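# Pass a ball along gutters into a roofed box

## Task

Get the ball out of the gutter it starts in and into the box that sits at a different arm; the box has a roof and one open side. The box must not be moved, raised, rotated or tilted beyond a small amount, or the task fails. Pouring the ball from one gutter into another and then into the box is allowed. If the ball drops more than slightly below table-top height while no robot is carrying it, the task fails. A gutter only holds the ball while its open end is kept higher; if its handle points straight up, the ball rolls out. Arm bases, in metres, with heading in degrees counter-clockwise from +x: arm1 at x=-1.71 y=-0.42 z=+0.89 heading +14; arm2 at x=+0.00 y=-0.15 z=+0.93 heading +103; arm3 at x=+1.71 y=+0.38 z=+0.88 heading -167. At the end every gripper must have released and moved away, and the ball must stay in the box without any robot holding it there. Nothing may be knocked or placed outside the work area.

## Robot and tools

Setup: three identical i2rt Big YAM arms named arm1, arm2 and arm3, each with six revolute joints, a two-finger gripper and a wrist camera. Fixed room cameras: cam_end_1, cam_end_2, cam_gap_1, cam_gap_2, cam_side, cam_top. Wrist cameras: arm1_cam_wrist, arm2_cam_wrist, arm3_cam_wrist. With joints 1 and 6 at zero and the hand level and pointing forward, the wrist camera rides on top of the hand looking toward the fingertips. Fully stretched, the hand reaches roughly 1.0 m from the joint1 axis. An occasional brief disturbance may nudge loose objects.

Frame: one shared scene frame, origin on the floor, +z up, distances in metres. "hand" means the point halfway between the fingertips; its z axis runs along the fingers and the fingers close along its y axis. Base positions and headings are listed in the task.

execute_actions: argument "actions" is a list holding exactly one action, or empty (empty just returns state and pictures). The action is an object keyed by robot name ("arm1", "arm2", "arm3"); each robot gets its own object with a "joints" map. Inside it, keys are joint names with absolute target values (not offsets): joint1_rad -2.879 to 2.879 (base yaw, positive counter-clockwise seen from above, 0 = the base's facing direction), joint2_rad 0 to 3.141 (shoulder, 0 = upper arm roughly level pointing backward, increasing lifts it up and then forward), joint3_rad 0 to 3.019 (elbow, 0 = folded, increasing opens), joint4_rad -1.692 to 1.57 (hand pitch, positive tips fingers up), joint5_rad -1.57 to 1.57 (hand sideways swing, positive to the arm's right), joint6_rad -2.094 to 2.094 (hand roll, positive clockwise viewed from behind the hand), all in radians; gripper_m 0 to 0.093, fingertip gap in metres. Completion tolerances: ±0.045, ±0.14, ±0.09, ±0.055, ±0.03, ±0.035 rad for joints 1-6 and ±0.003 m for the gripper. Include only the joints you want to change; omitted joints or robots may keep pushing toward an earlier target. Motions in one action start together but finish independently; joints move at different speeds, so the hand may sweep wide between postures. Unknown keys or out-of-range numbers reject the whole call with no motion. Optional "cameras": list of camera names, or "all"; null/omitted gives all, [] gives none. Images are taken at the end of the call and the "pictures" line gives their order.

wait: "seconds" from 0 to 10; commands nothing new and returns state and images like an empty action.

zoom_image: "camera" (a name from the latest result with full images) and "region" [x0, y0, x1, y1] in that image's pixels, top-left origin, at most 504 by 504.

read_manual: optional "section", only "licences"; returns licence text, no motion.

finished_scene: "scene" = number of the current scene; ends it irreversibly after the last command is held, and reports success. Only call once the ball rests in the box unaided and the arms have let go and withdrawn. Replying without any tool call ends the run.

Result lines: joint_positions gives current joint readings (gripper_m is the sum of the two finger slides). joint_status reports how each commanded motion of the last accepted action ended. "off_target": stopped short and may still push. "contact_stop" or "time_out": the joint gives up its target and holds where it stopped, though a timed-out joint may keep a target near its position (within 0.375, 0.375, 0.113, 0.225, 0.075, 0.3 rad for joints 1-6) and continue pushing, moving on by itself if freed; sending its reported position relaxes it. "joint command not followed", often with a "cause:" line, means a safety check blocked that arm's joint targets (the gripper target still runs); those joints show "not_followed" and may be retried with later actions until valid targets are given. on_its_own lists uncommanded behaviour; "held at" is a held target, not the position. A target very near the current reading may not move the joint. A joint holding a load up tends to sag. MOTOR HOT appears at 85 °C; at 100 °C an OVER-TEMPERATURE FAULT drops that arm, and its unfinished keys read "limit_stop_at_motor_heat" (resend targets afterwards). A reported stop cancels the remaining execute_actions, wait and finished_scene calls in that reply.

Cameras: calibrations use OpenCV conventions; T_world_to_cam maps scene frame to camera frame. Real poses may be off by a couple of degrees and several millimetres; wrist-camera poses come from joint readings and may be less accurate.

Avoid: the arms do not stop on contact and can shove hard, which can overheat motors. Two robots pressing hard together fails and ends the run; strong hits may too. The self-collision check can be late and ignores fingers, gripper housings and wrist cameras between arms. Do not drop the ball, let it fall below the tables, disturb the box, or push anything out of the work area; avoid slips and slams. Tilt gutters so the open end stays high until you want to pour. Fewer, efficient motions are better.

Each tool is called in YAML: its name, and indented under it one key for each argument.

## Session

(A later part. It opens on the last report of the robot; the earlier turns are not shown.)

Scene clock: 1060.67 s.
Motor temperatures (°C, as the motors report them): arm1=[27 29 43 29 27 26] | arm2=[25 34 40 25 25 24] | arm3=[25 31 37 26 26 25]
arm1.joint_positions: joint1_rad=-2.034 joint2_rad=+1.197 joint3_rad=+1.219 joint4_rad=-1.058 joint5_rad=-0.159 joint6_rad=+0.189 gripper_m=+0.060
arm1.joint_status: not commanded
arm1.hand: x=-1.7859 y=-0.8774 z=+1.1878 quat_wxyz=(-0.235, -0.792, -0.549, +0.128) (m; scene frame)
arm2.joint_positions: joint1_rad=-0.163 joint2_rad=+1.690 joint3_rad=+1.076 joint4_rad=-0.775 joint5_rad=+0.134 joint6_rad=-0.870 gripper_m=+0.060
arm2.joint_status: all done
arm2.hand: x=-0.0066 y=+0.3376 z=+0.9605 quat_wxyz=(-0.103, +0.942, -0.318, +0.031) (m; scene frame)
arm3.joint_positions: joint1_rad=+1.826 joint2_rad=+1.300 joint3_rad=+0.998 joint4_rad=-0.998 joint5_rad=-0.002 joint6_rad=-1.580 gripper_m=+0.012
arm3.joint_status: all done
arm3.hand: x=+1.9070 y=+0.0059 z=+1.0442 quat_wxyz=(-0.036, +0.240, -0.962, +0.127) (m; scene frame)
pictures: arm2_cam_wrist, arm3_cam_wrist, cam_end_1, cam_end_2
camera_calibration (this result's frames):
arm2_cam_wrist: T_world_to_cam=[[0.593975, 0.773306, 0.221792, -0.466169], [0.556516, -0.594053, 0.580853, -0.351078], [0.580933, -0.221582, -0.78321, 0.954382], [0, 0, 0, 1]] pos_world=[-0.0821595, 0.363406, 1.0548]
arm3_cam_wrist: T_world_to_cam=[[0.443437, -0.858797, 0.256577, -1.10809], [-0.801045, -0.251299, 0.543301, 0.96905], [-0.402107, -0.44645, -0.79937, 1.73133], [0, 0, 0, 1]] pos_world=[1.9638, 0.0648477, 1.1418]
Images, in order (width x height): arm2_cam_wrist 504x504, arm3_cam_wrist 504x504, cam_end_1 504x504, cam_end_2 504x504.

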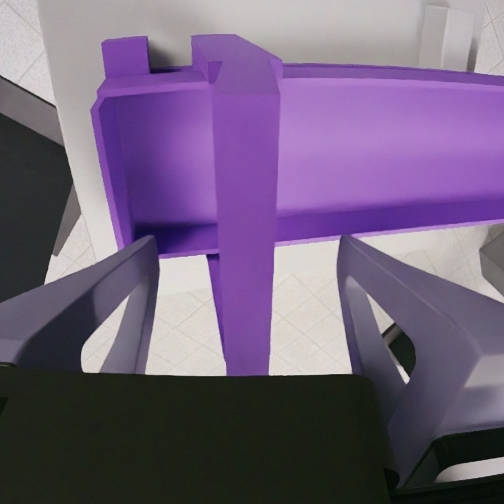

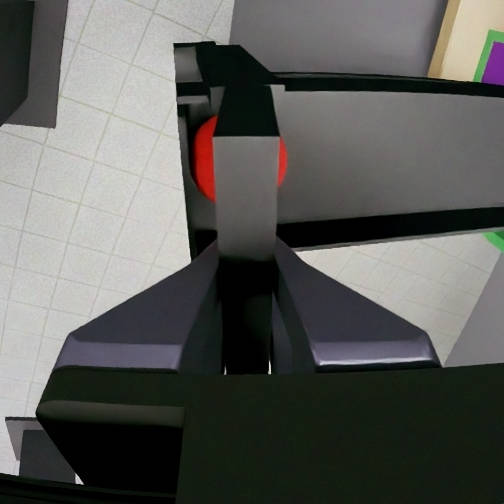

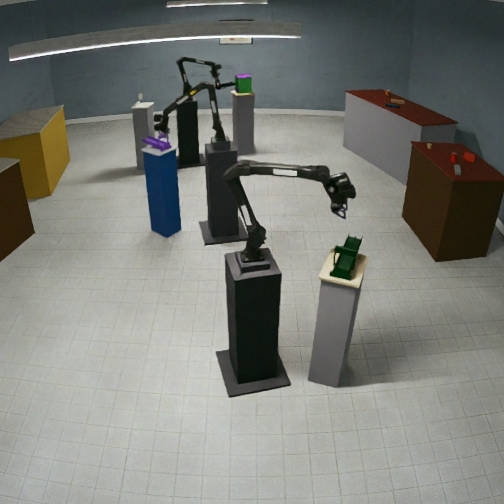

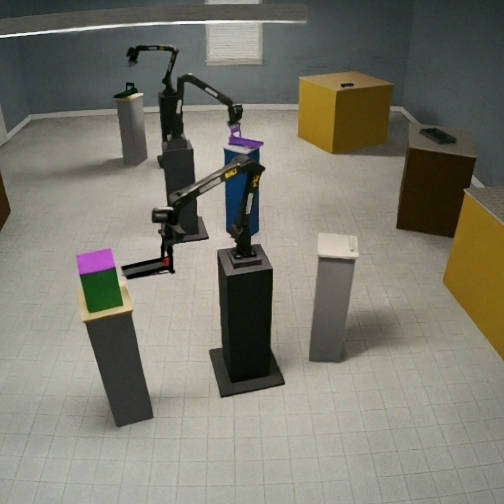

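execute_actions:
  actions:
    - {"arm3": {"joints": {"joint1_rad": 1.787, "joint2_rad": 1.44, "joint3_rad": 1.225}}, "arm2": {"joints": {"joint2_rad": 1.25}}}
  cameras: ["arm3_cam_wrist", "cam_end_2", "arm2_cam_wrist"]

Scene clock: 1099.50 s.
Motor temperatures (°C, as the motors report them): arm1=[27 29 43 29 27 26] | arm2=[25 34 40 25 25 24] | arm3=[25 31 41 26 26 25]
arm1.joint_positions: joint1_rad=-2.034 joint2_rad=+1.197 joint3_rad=+1.219 joint4_rad=-1.058 joint5_rad=-0.159 joint6_rad=+0.189 gripper_m=+0.060
arm1.joint_status: not commanded
arm1.hand: x=-1.7859 y=-0.8774 z=+1.1878 quat_wxyz=(-0.235, -0.792, -0.549, +0.128) (m; scene frame)
arm2.joint_positions: joint1_rad=-0.163 joint2_rad=+1.240 joint3_rad=+1.076 joint4_rad=-0.773 joint5_rad=+0.134 joint6_rad=-0.870 gripper_m=+0.060
arm2.joint_status: all done
arm2.hand: x=-0.0067 y=+0.3345 z=+1.1737 quat_wxyz=(-0.307, +0.896, -0.318, -0.053) (m; scene frame)
arm3.joint_positions: joint1_rad=+1.787 joint2_rad=+1.446 joint3_rad=+1.160 joint4_rad=-1.002 joint5_rad=-0.002 joint6_rad=-1.580 gripper_m=+0.012
arm3.joint_status: all done
arm3.hand: x=+1.9187 y=-0.0563 z=+1.0515 quat_wxyz=(-0.035, +0.222, -0.965, +0.133) (m; scene frame)
pictures: arm2_cam_wrist, arm3_cam_wrist, cam_end_2
camera_calibration (this result's frames):
arm2_cam_wrist: T_world_to_cam=[[0.603998, 0.60318, 0.520923, -0.805132], [0.568552, -0.784141, 0.248739, -0.02328], [0.558512, 0.145934, -0.816559, 1.03682], [0, 0, 0, 1]] pos_world=[-0.0795394, 0.316078, 1.27182]
arm3_cam_wrist: T_world_to_cam=[[0.408651, -0.87245, 0.268021, -1.11459], [-0.812806, -0.214307, 0.541681, 0.98522], [-0.415151, -0.439208, -0.79671, 1.73675], [0, 0, 0, 1]] pos_world=[1.97729, 0.00150455, 1.14874]
Images, in order (width x height): arm2_cam_wrist 504x504, arm3_cam_wrist 504x504, cam_end_2 504x504.

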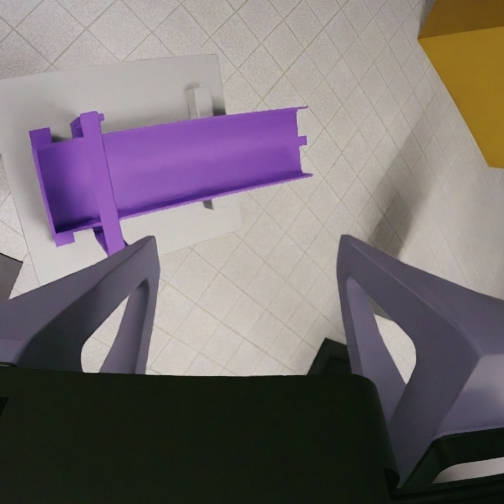

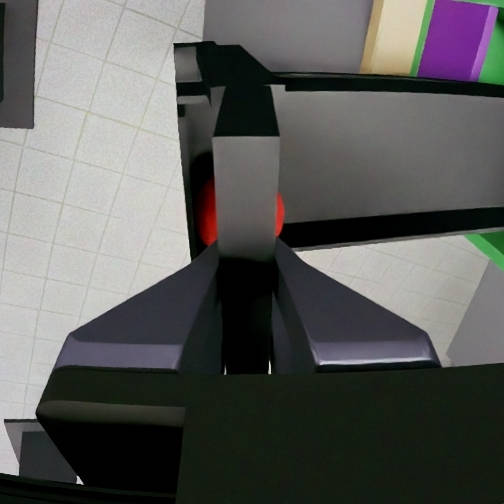

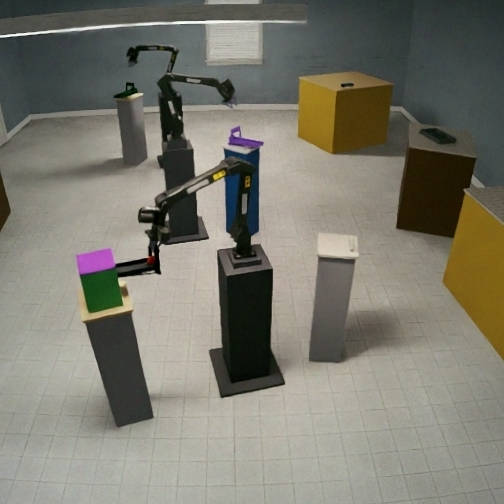

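zoom_image:
  camera: "cam_end_2"
  region: [60, 200, 200, 340]

Region (60, 200, 200, 340) of cam_end_2's 504x504 image, scaled by 3.600, with more detail than that image has.

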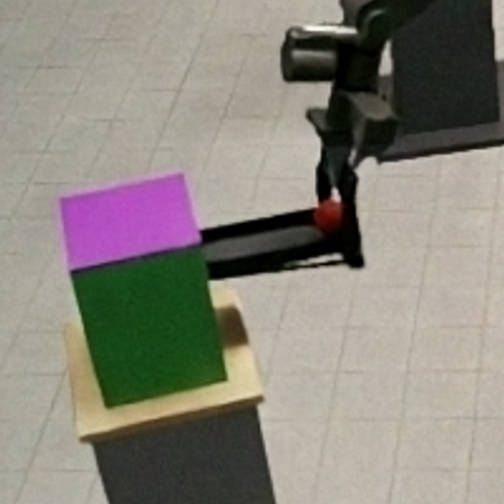

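execute_actions:
  actions:
    - {"arm3": {"joints": {"joint2_rad": 1.585, "joint3_rad": 1.455, "joint4_rad": -1.10}}}
  cameras: ["arm3_cam_wrist", "cam_end_2"]

zoom_image:
  camera: "cam_end_2"
  region: [60, 200, 200, 340]

Scene clock: 1129.10 s.
Motor temperatures (°C, as the motors report them): arm1=[27 29 43 29 26 26] | arm2=[25 33 41 25 25 24] | arm3=[25 31 41 26 26 25]
arm1.joint_positions: joint1_rad=-2.034 joint2_rad=+1.197 joint3_rad=+1.219 joint4_rad=-1.058 joint5_rad=-0.159 joint6_rad=+0.189 gripper_m=+0.060
arm1.joint_status: not commanded
arm1.hand: x=-1.7859 y=-0.8774 z=+1.1878 quat_wxyz=(-0.235, -0.792, -0.549, +0.128) (m; scene frame)
arm2.joint_positions: joint1_rad=-0.163 joint2_rad=+1.240 joint3_rad=+1.076 joint4_rad=-0.773 joint5_rad=+0.134 joint6_rad=-0.870 gripper_m=+0.060
arm2.joint_status: not commanded
arm2.hand: x=-0.0067 y=+0.3345 z=+1.1737 quat_wxyz=(-0.307, +0.896, -0.318, -0.053) (m; scene frame)
arm3.joint_positions: joint1_rad=+1.787 joint2_rad=+1.600 joint3_rad=+1.382 joint4_rad=-1.094 joint5_rad=-0.002 joint6_rad=-1.580 gripper_m=+0.012
arm3.joint_status: all done
arm3.hand: x=+1.9442 y=-0.1102 z=+1.0674 quat_wxyz=(-0.033, +0.222, -0.967, +0.122) (m; scene frame)
pictures: arm3_cam_wrist, cam_end_2
camera_calibration (this result's frames):
arm3_cam_wrist: T_world_to_cam=[[0.411355, -0.877678, 0.245903, -1.15856], [-0.807422, -0.225705, 0.545094, 0.970393], [-0.422915, -0.422774, -0.801501, 1.75833], [0, 0, 0, 1]] pos_world=[2.00372, -0.0544459, 1.16524]
Images, in order (width x height): arm3_cam_wrist 504x504, cam_end_2 504x504.

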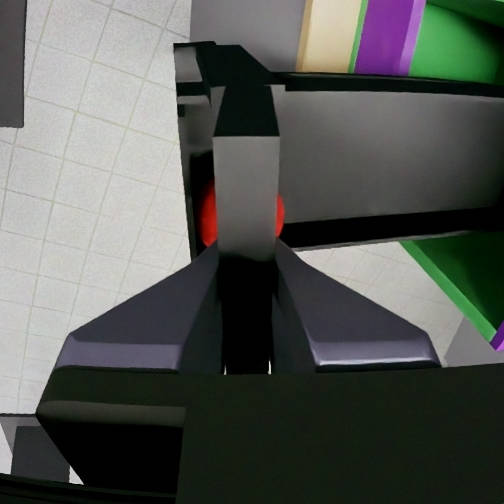

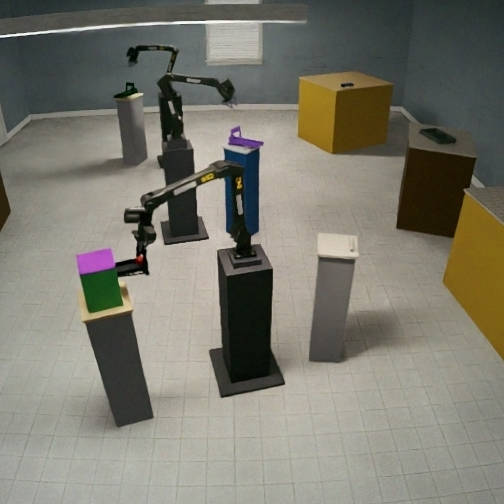

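Region (60, 200, 200, 340) of cam_end_2's 504x504 image, scaled by 3.600, with more detail than that image has.

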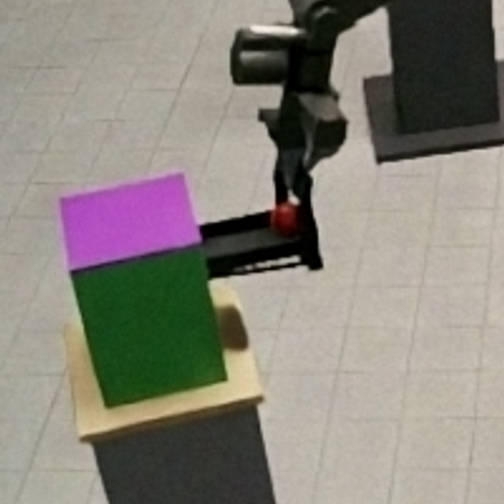

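execute_actions:
  actions:
    - {"arm3": {"joints": {"joint4_rad": -1.25}}}
  cameras: ["arm3_cam_wrist", "cam_end_2"]

zoom_image:
  camera: "cam_end_2"
  region: [60, 200, 200, 340]

Scene clock: 1133.10 s.
Motor temperatures (°C, as the motors report them): arm1=[27 29 43 29 26 26] | arm2=[25 33 41 25 25 24] | arm3=[25 31 42 26 26 25]
arm1.joint_positions: joint1_rad=-2.034 joint2_rad=+1.197 joint3_rad=+1.219 joint4_rad=-1.058 joint5_rad=-0.159 joint6_rad=+0.189 gripper_m=+0.060
arm1.joint_status: not commanded
arm1.hand: x=-1.7859 y=-0.8774 z=+1.1878 quat_wxyz=(-0.235, -0.792, -0.549, +0.128) (m; scene frame)
arm2.joint_positions: joint1_rad=-0.163 joint2_rad=+1.240 joint3_rad=+1.076 joint4_rad=-0.773 joint5_rad=+0.134 joint6_rad=-0.870 gripper_m=+0.060
arm2.joint_status: not commanded
arm2.hand: x=-0.0067 y=+0.3345 z=+1.1737 quat_wxyz=(-0.307, +0.896, -0.318, -0.053) (m; scene frame)
arm3.joint_positions: joint1_rad=+1.787 joint2_rad=+1.600 joint3_rad=+1.382 joint4_rad=-1.242 joint5_rad=-0.002 joint6_rad=-1.580 gripper_m=+0.012
arm3.joint_status: all done
arm3.hand: x=+1.9289 y=-0.0779 z=+1.0609 quat_wxyz=(-0.017, +0.224, -0.973, +0.050) (m; scene frame)
pictures: arm3_cam_wrist, cam_end_2
camera_calibration (this result's frames):
arm3_cam_wrist: T_world_to_cam=[[0.423552, -0.900305, 0.100277, -0.993079], [-0.771894, -0.300754, 0.560113, 0.878537], [-0.474113, -0.31464, -0.822325, 1.88963], [0, 0, 0, 1]] pos_world=[1.99466, -0.0352967, 1.16139]
Images, in order (width x height): arm3_cam_wrist 504x504, cam_end_2 504x504.

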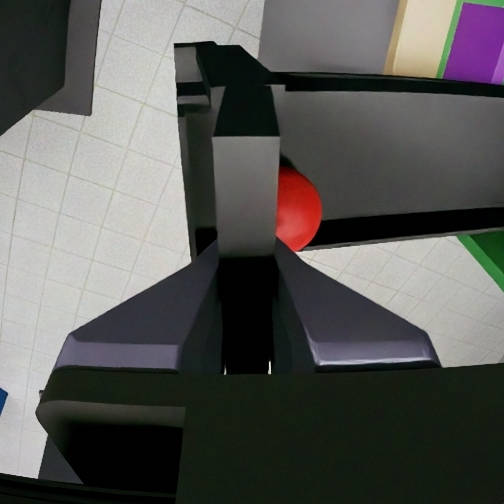

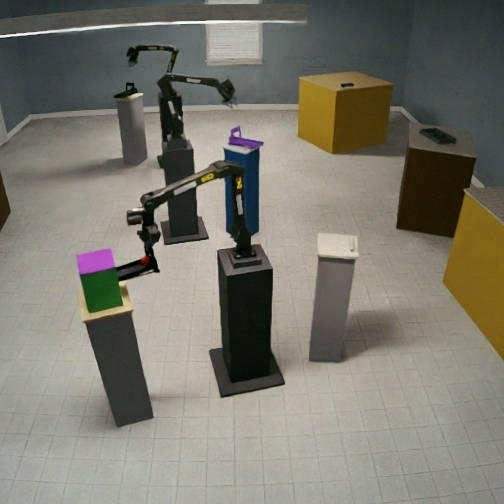

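Region (60, 200, 200, 340) of cam_end_2's 504x504 image, scaled by 3.600, with more detail than that image has.

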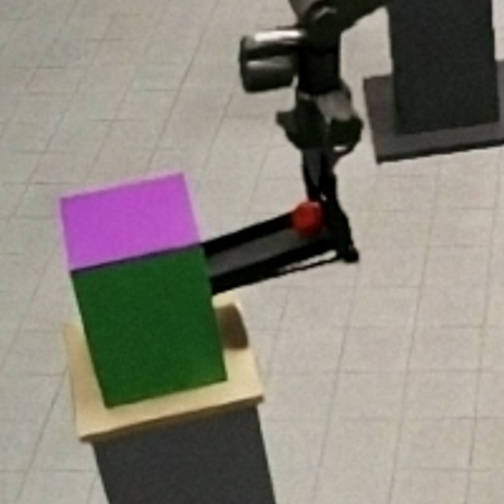

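execute_actions:
  actions: []
  cameras: ["arm3_cam_wrist", "cam_end_2"]

Scene clock: 1134.80 s.
Motor temperatures (°C, as the motors report them): arm1=[27 29 43 29 26 26] | arm2=[25 33 41 25 25 24] | arm3=[25 31 42 26 26 25]
arm1.joint_positions: joint1_rad=-2.034 joint2_rad=+1.197 joint3_rad=+1.219 joint4_rad=-1.058 joint5_rad=-0.159 joint6_rad=+0.189 gripper_m=+0.060
arm1.joint_status: not commanded
arm1.hand: x=-1.7859 y=-0.8774 z=+1.1878 quat_wxyz=(-0.235, -0.792, -0.549, +0.128) (m; scene frame)
arm2.joint_positions: joint1_rad=-0.163 joint2_rad=+1.240 joint3_rad=+1.076 joint4_rad=-0.773 joint5_rad=+0.134 joint6_rad=-0.870 gripper_m=+0.060
arm2.joint_status: not commanded
arm2.hand: x=-0.0067 y=+0.3345 z=+1.1737 quat_wxyz=(-0.307, +0.896, -0.318, -0.053) (m; scene frame)
arm3.joint_positions: joint1_rad=+1.787 joint2_rad=+1.600 joint3_rad=+1.382 joint4_rad=-1.243 joint5_rad=-0.002 joint6_rad=-1.580 gripper_m=+0.012
arm3.joint_status: all done
arm3.hand: x=+1.9287 y=-0.0776 z=+1.0609 quat_wxyz=(-0.017, +0.224, -0.973, +0.049) (m; scene frame)
pictures: arm3_cam_wrist, cam_end_2
camera_calibration (this result's frames):
arm3_cam_wrist: T_world_to_cam=[[0.423974, -0.900273, 0.0987634, -0.99191], [-0.77139, -0.301818, 0.560236, 0.877351], [-0.474557, -0.313711, -0.822424, 1.89066], [0, 0, 0, 1]] pos_world=[1.99455, -0.03507, 1.16136]
Images, in order (width x height): arm3_cam_wrist 504x504, cam_end_2 504x504.

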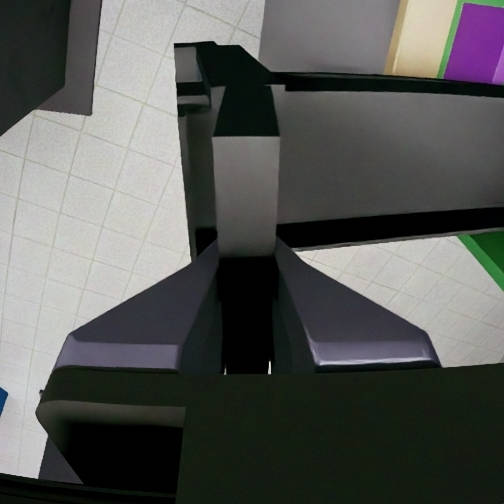

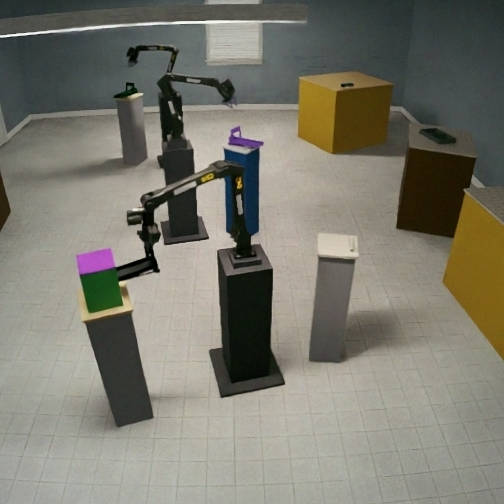

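execute_actions:
  actions:
    - {"arm3": {"joints": {"joint2_rad": 1.29, "joint3_rad": 1.12}}}
  cameras: ["arm3_cam_wrist", "cam_end_2"]

zoom_image:
  camera: "cam_end_2"
  region: [60, 200, 200, 340]

Scene clock: 1187.20 s.
Motor temperatures (°C, as the motors report them): arm1=[27 28 43 29 26 26] | arm2=[25 32 42 25 25 24] | arm3=[25 32 42 26 26 25]
arm1.joint_positions: joint1_rad=-2.034 joint2_rad=+1.197 joint3_rad=+1.219 joint4_rad=-1.058 joint5_rad=-0.159 joint6_rad=+0.189 gripper_m=+0.060
arm1.joint_status: not commanded
arm1.hand: x=-1.7859 y=-0.8774 z=+1.1878 quat_wxyz=(-0.235, -0.792, -0.549, +0.128) (m; scene frame)
arm2.joint_positions: joint1_rad=-0.163 joint2_rad=+1.240 joint3_rad=+1.076 joint4_rad=-0.773 joint5_rad=+0.134 joint6_rad=-0.870 gripper_m=+0.060
arm2.joint_status: not commanded
arm2.hand: x=-0.0067 y=+0.3345 z=+1.1737 quat_wxyz=(-0.307, +0.896, -0.318, -0.053) (m; scene frame)
arm3.joint_positions: joint1_rad=+1.787 joint2_rad=+1.287 joint3_rad=+1.130 joint4_rad=-1.249 joint5_rad=-0.002 joint6_rad=-1.580 gripper_m=+0.012
arm3.joint_status: all done
arm3.hand: x=+1.8848 y=+0.0142 z=+1.0923 quat_wxyz=(-0.023, +0.224, -0.971, +0.076) (m; scene frame)
pictures: arm3_cam_wrist, cam_end_2
camera_calibration (this result's frames):
arm3_cam_wrist: T_world_to_cam=[[0.420505, -0.894125, 0.154002, -0.947624], [-0.784882, -0.273348, 0.556094, 0.88313], [-0.455121, -0.354714, -0.816727, 1.88213], [0, 0, 0, 1]] pos_world=[1.94823, 0.0617247, 1.19202]
Images, in order (width x height): arm3_cam_wrist 504x504, cam_end_2 504x504.

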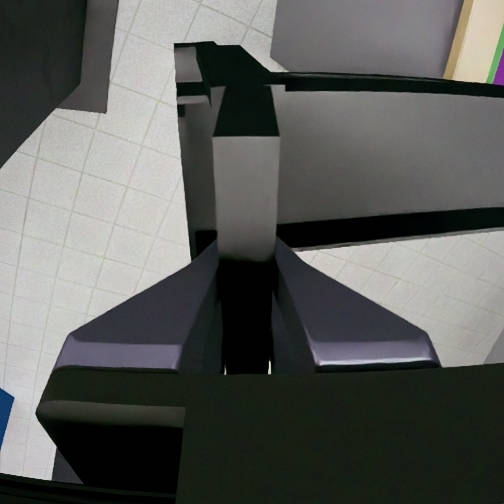

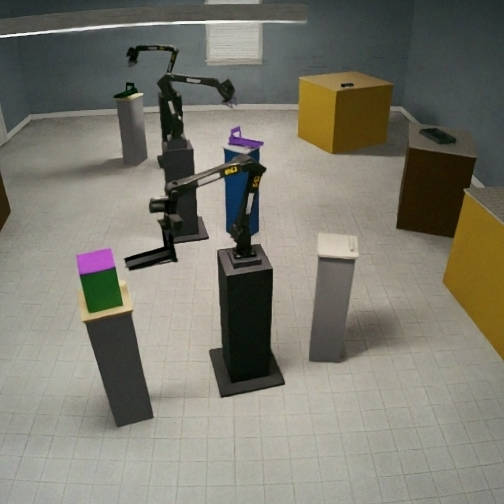

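Region (60, 200, 200, 340) of cam_end_2's 504x504 image, scaled by 3.600, with more detail than that image has.

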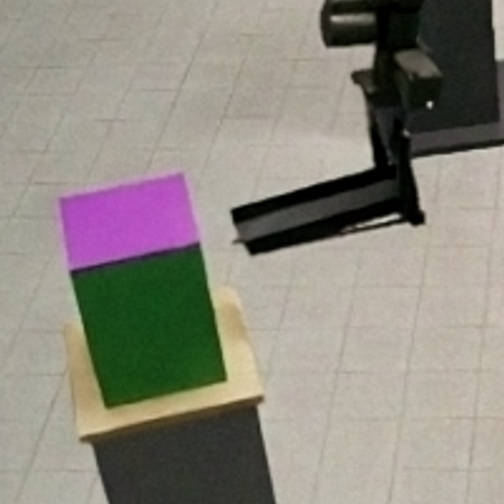

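execute_actions:
  actions:
    - {"arm3": {"joints": {"joint1_rad": -1.45, "joint3_rad": 1.075, "joint4_rad": -1.18, "joint5_rad": 0.094, "joint6_rad": -1.045}}}
  cameras: ["arm3_cam_wrist", "cam_end_2"]

Scene clock: 1194.97 s.
Motor temperatures (°C, as the motors report them): arm1=[27 28 43 29 26 26] | arm2=[25 32 42 25 25 24] | arm3=[25 31 40 26 26 25]
arm1.joint_positions: joint1_rad=-2.034 joint2_rad=+1.197 joint3_rad=+1.219 joint4_rad=-1.058 joint5_rad=-0.159 joint6_rad=+0.189 gripper_m=+0.060
arm1.joint_status: not commanded
arm1.hand: x=-1.7859 y=-0.8774 z=+1.1878 quat_wxyz=(-0.235, -0.792, -0.549, +0.128) (m; scene frame)
arm2.joint_positions: joint1_rad=-0.163 joint2_rad=+1.240 joint3_rad=+1.076 joint4_rad=-0.773 joint5_rad=+0.134 joint6_rad=-0.870 gripper_m=+0.060
arm2.joint_status: not commanded
arm2.hand: x=-0.0067 y=+0.3345 z=+1.1737 quat_wxyz=(-0.307, +0.896, -0.318, -0.053) (m; scene frame)
arm3.joint_positions: joint1_rad=-1.454 joint2_rad=+1.290 joint3_rad=+1.082 joint4_rad=-1.186 joint5_rad=+0.092 joint6_rad=-1.052 gripper_m=+0.012
arm3.joint_status: all done
arm3.hand: x=+1.5947 y=+0.7555 z=+1.0795 quat_wxyz=(+0.104, -0.990, +0.091, -0.007) (m; scene frame)
pictures: arm3_cam_wrist, cam_end_2
camera_calibration (this result's frames):
arm3_cam_wrist: T_world_to_cam=[[0.190685, 0.96048, 0.202774, -1.24824], [0.786131, -0.273123, 0.554439, -1.63849], [0.58791, 0.0536833, -0.807143, 0.0204237], [0, 0, 0, 1]] pos_world=[1.51408, 0.750306, 1.17804]
Images, in order (width x height): arm3_cam_wrist 504x504, cam_end_2 504x504.

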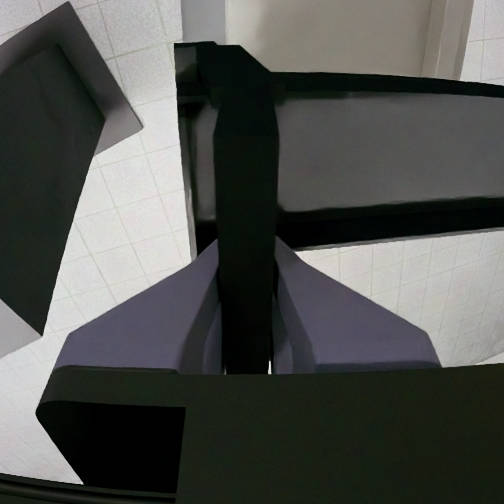

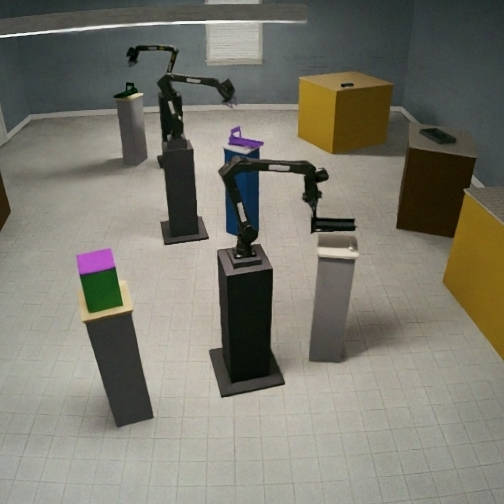

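execute_actions:
  actions:
    - {"arm3": {"joints": {"joint2_rad": 1.575, "joint4_rad": -0.878}}}
  cameras: ["arm3_cam_wrist", "cam_end_2"]

zoom_image:
  camera: "cam_end_2"
  region: [280, 170, 400, 290]

Scene clock: 1200.07 s.
Motor temperatures (°C, as the motors report them): arm1=[27 28 43 29 26 26] | arm2=[25 32 42 25 25 24] | arm3=[25 31 39 26 26 25]
arm1.joint_positions: joint1_rad=-2.034 joint2_rad=+1.197 joint3_rad=+1.219 joint4_rad=-1.058 joint5_rad=-0.159 joint6_rad=+0.189 gripper_m=+0.060
arm1.joint_status: not commanded
arm1.hand: x=-1.7859 y=-0.8774 z=+1.1878 quat_wxyz=(-0.235, -0.792, -0.549, +0.128) (m; scene frame)
arm2.joint_positions: joint1_rad=-0.163 joint2_rad=+1.240 joint3_rad=+1.076 joint4_rad=-0.773 joint5_rad=+0.134 joint6_rad=-0.870 gripper_m=+0.060
arm2.joint_status: not commanded
arm2.hand: x=-0.0067 y=+0.3345 z=+1.1737 quat_wxyz=(-0.307, +0.896, -0.318, -0.053) (m; scene frame)
arm3.joint_positions: joint1_rad=-1.452 joint2_rad=+1.578 joint3_rad=+1.081 joint4_rad=-0.894 joint5_rad=+0.095 joint6_rad=-1.049 gripper_m=+0.012
arm3.joint_status: all done
arm3.hand: x=+1.5703 y=+0.8249 z=+0.9724 quat_wxyz=(+0.106, -0.990, +0.092, -0.007) (m; scene frame)
pictures: arm3_cam_wrist, cam_end_2
camera_calibration (this result's frames):
arm3_cam_wrist: T_world_to_cam=[[0.191974, 0.959469, 0.206312, -1.29316], [0.785177, -0.276275, 0.554229, -1.53667], [0.588764, 0.0555941, -0.806391, -0.0591199], [0, 0, 0, 1]] pos_world=[1.48962, 0.819492, 1.07079]
Images, in order (width x height): arm3_cam_wrist 504x504, cam_end_2 504x504.

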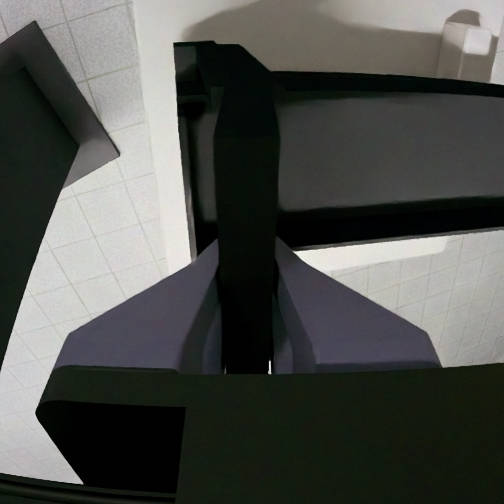

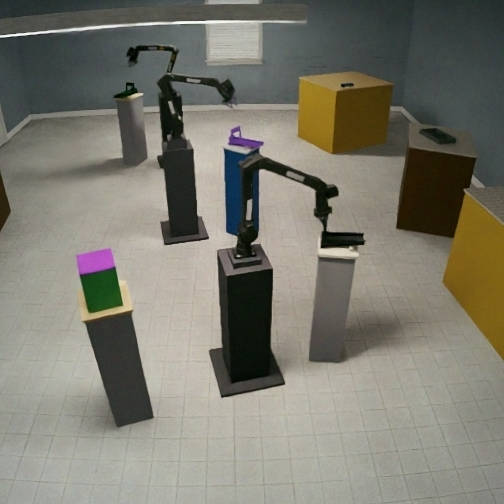

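Region (280, 170, 400, 290) of cam_end_2's 504x504 image, scaled by 4.200, with more detail than that image has.

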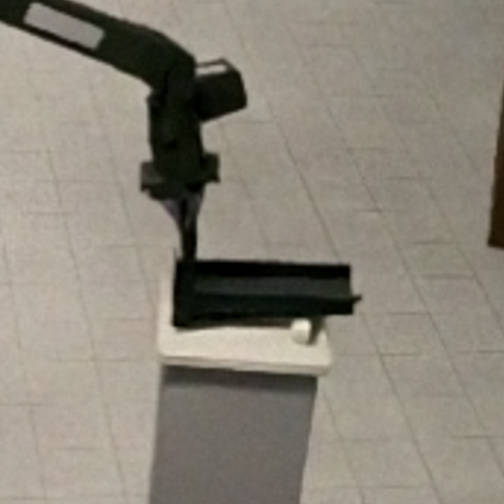

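execute_actions:
  actions:
    - {"arm3": {"joints": {"gripper_m": 0.06}}}
  cameras: ["arm3_cam_wrist", "cam_end_2"]

execute_actions:
  actions:
    - {"arm3": {"joints": {"joint2_rad": 1.30}}}

Scene clock: 1205.10 s.
Motor temperatures (°C, as the motors report them): arm1=[27 28 43 29 26 26] | arm2=[25 32 42 25 25 24] | arm3=[25 31 39 26 26 25]
arm1.joint_positions: joint1_rad=-2.034 joint2_rad=+1.197 joint3_rad=+1.219 joint4_rad=-1.058 joint5_rad=-0.159 joint6_rad=+0.189 gripper_m=+0.060
arm1.joint_status: not commanded
arm1.hand: x=-1.7859 y=-0.8774 z=+1.1878 quat_wxyz=(-0.235, -0.792, -0.549, +0.128) (m; scene frame)
arm2.joint_positions: joint1_rad=-0.163 joint2_rad=+1.240 joint3_rad=+1.076 joint4_rad=-0.773 joint5_rad=+0.134 joint6_rad=-0.870 gripper_m=+0.060
arm2.joint_status: not commanded
arm2.hand: x=-0.0067 y=+0.3345 z=+1.1737 quat_wxyz=(-0.307, +0.896, -0.318, -0.053) (m; scene frame)
arm3.joint_positions: joint1_rad=-1.452 joint2_rad=+1.578 joint3_rad=+1.081 joint4_rad=-0.892 joint5_rad=+0.094 joint6_rad=-1.049 gripper_m=+0.060
arm3.joint_status: all done
arm3.hand: x=+1.5701 y=+0.8254 z=+0.9724 quat_wxyz=(+0.107, -0.990, +0.092, -0.007) (m; scene frame)
pictures: arm3_cam_wrist, cam_end_2
camera_calibration (this result's frames):
arm3_cam_wrist: T_world_to_cam=[[0.192097, 0.959141, 0.20772, -1.29482], [0.785753, -0.27713, 0.552983, -1.53542], [0.587954, 0.05699, -0.806884, -0.0583499], [0, 0, 0, 1]] pos_world=[1.4895, 0.819732, 1.07094]
Images, in order (width x height): arm3_cam_wrist 504x504, cam_end_2 504x504.

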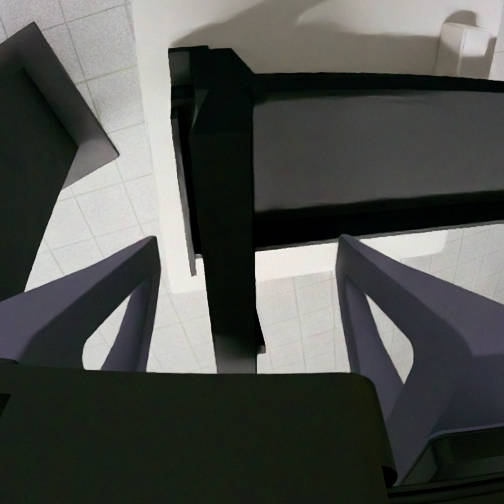

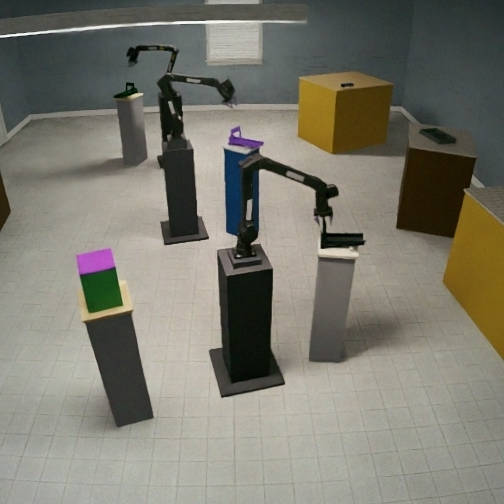

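Scene clock: 1206.37 s.
Motor temperatures (°C, as the motors report them): arm1=[27 28 43 29 26 26] | arm2=[25 32 42 25 25 24] | arm3=[25 31 38 26 26 25]
arm1.joint_positions: joint1_rad=-2.034 joint2_rad=+1.197 joint3_rad=+1.219 joint4_rad=-1.058 joint5_rad=-0.159 joint6_rad=+0.189 gripper_m=+0.060
arm1.joint_status: not commanded
arm1.hand: x=-1.7859 y=-0.8774 z=+1.1878 quat_wxyz=(-0.235, -0.792, -0.549, +0.128) (m; scene frame)
arm2.joint_positions: joint1_rad=-0.163 joint2_rad=+1.240 joint3_rad=+1.076 joint4_rad=-0.773 joint5_rad=+0.134 joint6_rad=-0.870 gripper_m=+0.060
arm2.joint_status: not commanded
arm2.hand: x=-0.0067 y=+0.3345 z=+1.1737 quat_wxyz=(-0.307, +0.896, -0.318, -0.053) (m; scene frame)
arm3.joint_positions: joint1_rad=-1.452 joint2_rad=+1.289 joint3_rad=+1.081 joint4_rad=-0.891 joint5_rad=+0.094 joint6_rad=-1.049 gripper_m=+0.060
arm3.joint_status: all done
arm3.hand: x=+1.5713 y=+0.8189 z=+1.1028 quat_wxyz=(+0.236, -0.966, +0.096, +0.054) (m; scene frame)
pictures: arm1_cam_wrist, arm2_cam_wrist, arm3_cam_wrist, cam_end_1, cam_end_2, cam_gap_1, cam_gap_2, cam_side, cam_top
camera_calibration (this result's frames):
arm1_cam_wrist: T_world_to_cam=[[-0.925419, 0.293129, -0.240156, -1.11039], [0.274502, 0.955453, 0.108434, 1.20785], [0.261243, 0.0344236, -0.964659, 1.76429], [0, 0, 0, 1]] pos_world=[-1.82005, -0.889284, 1.3043]
arm2_cam_wrist: T_world_to_cam=[[0.603998, 0.60318, 0.520923, -0.805132], [0.568552, -0.784141, 0.248739, -0.02328], [0.558512, 0.145934, -0.816559, 1.03682], [0, 0, 0, 1]] pos_world=[-0.0795394, 0.316078, 1.27182]
arm3_cam_wrist: T_world_to_cam=[[0.221883, 0.870709, 0.438901, -1.5453], [0.832727, -0.403385, 0.379271, -1.38906], [0.507281, 0.281331, -0.814567, -0.00194337], [0, 0, 0, 1]] pos_world=[1.50057, 0.785732, 1.20348]
Images, in order (width x height): arm1_cam_wrist 504x504, arm2_cam_wrist 504x504, arm3_cam_wrist 504x504, cam_end_1 504x504, cam_end_2 504x504, cam_gap_1 504x504, cam_gap_2 504x504, cam_side 504x504, cam_top 504x504.

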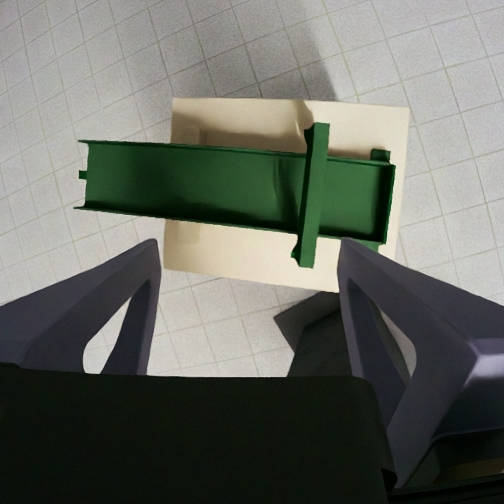

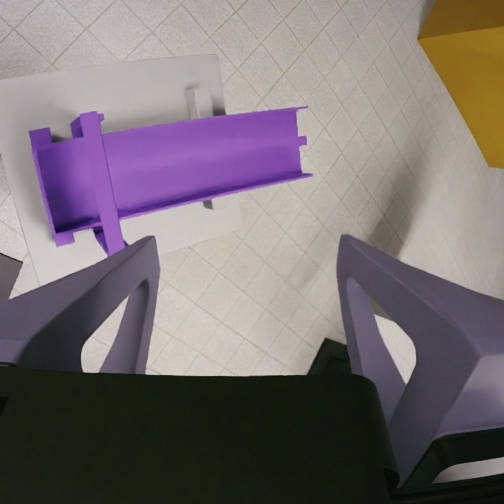

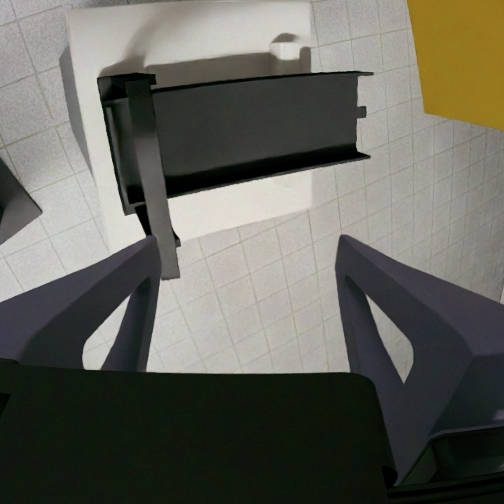

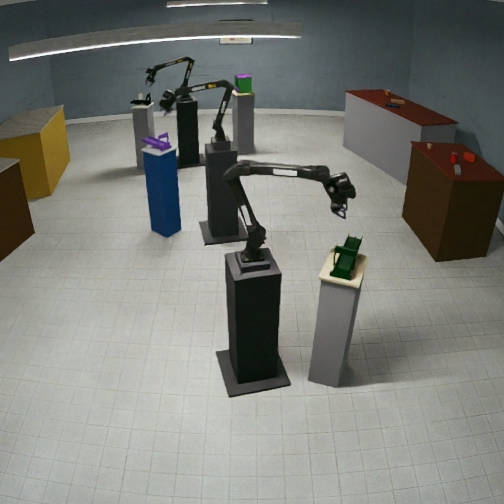

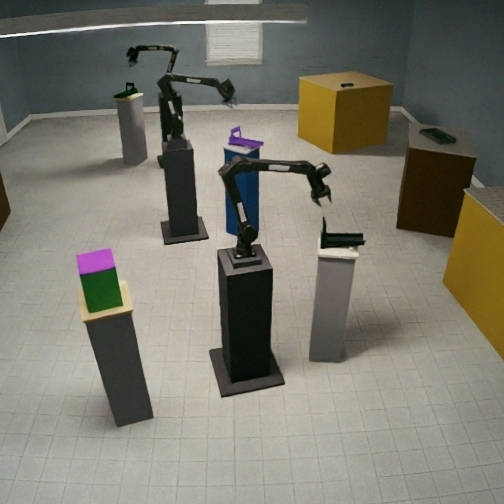

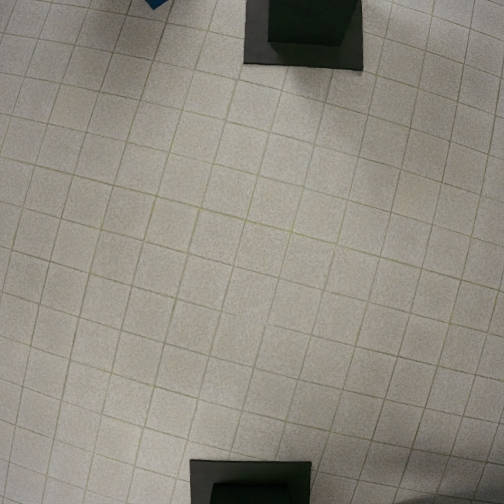

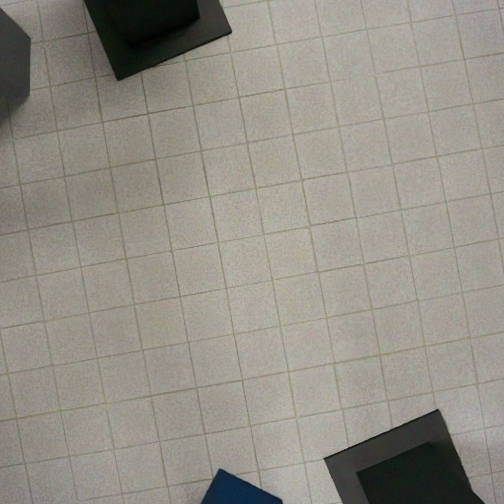

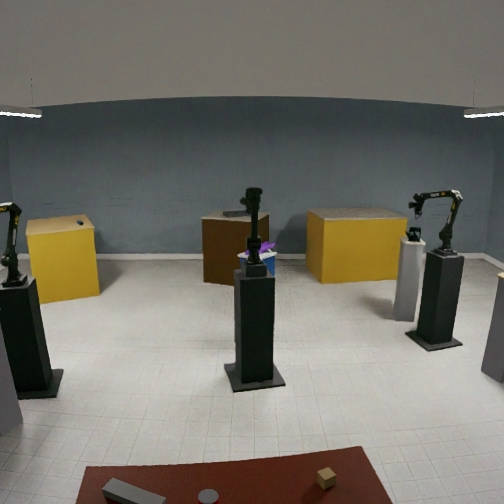

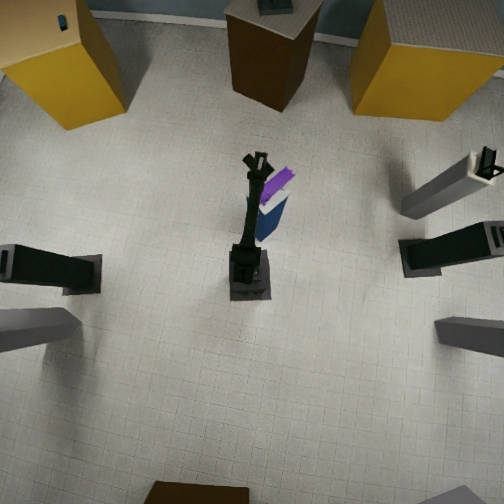

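All three gutters are back on their tables, the arms are clear, and no ball is visible on the floor. Ending scene 1.

finished_scene:
  scene: 1

The scene is finished: the task was done.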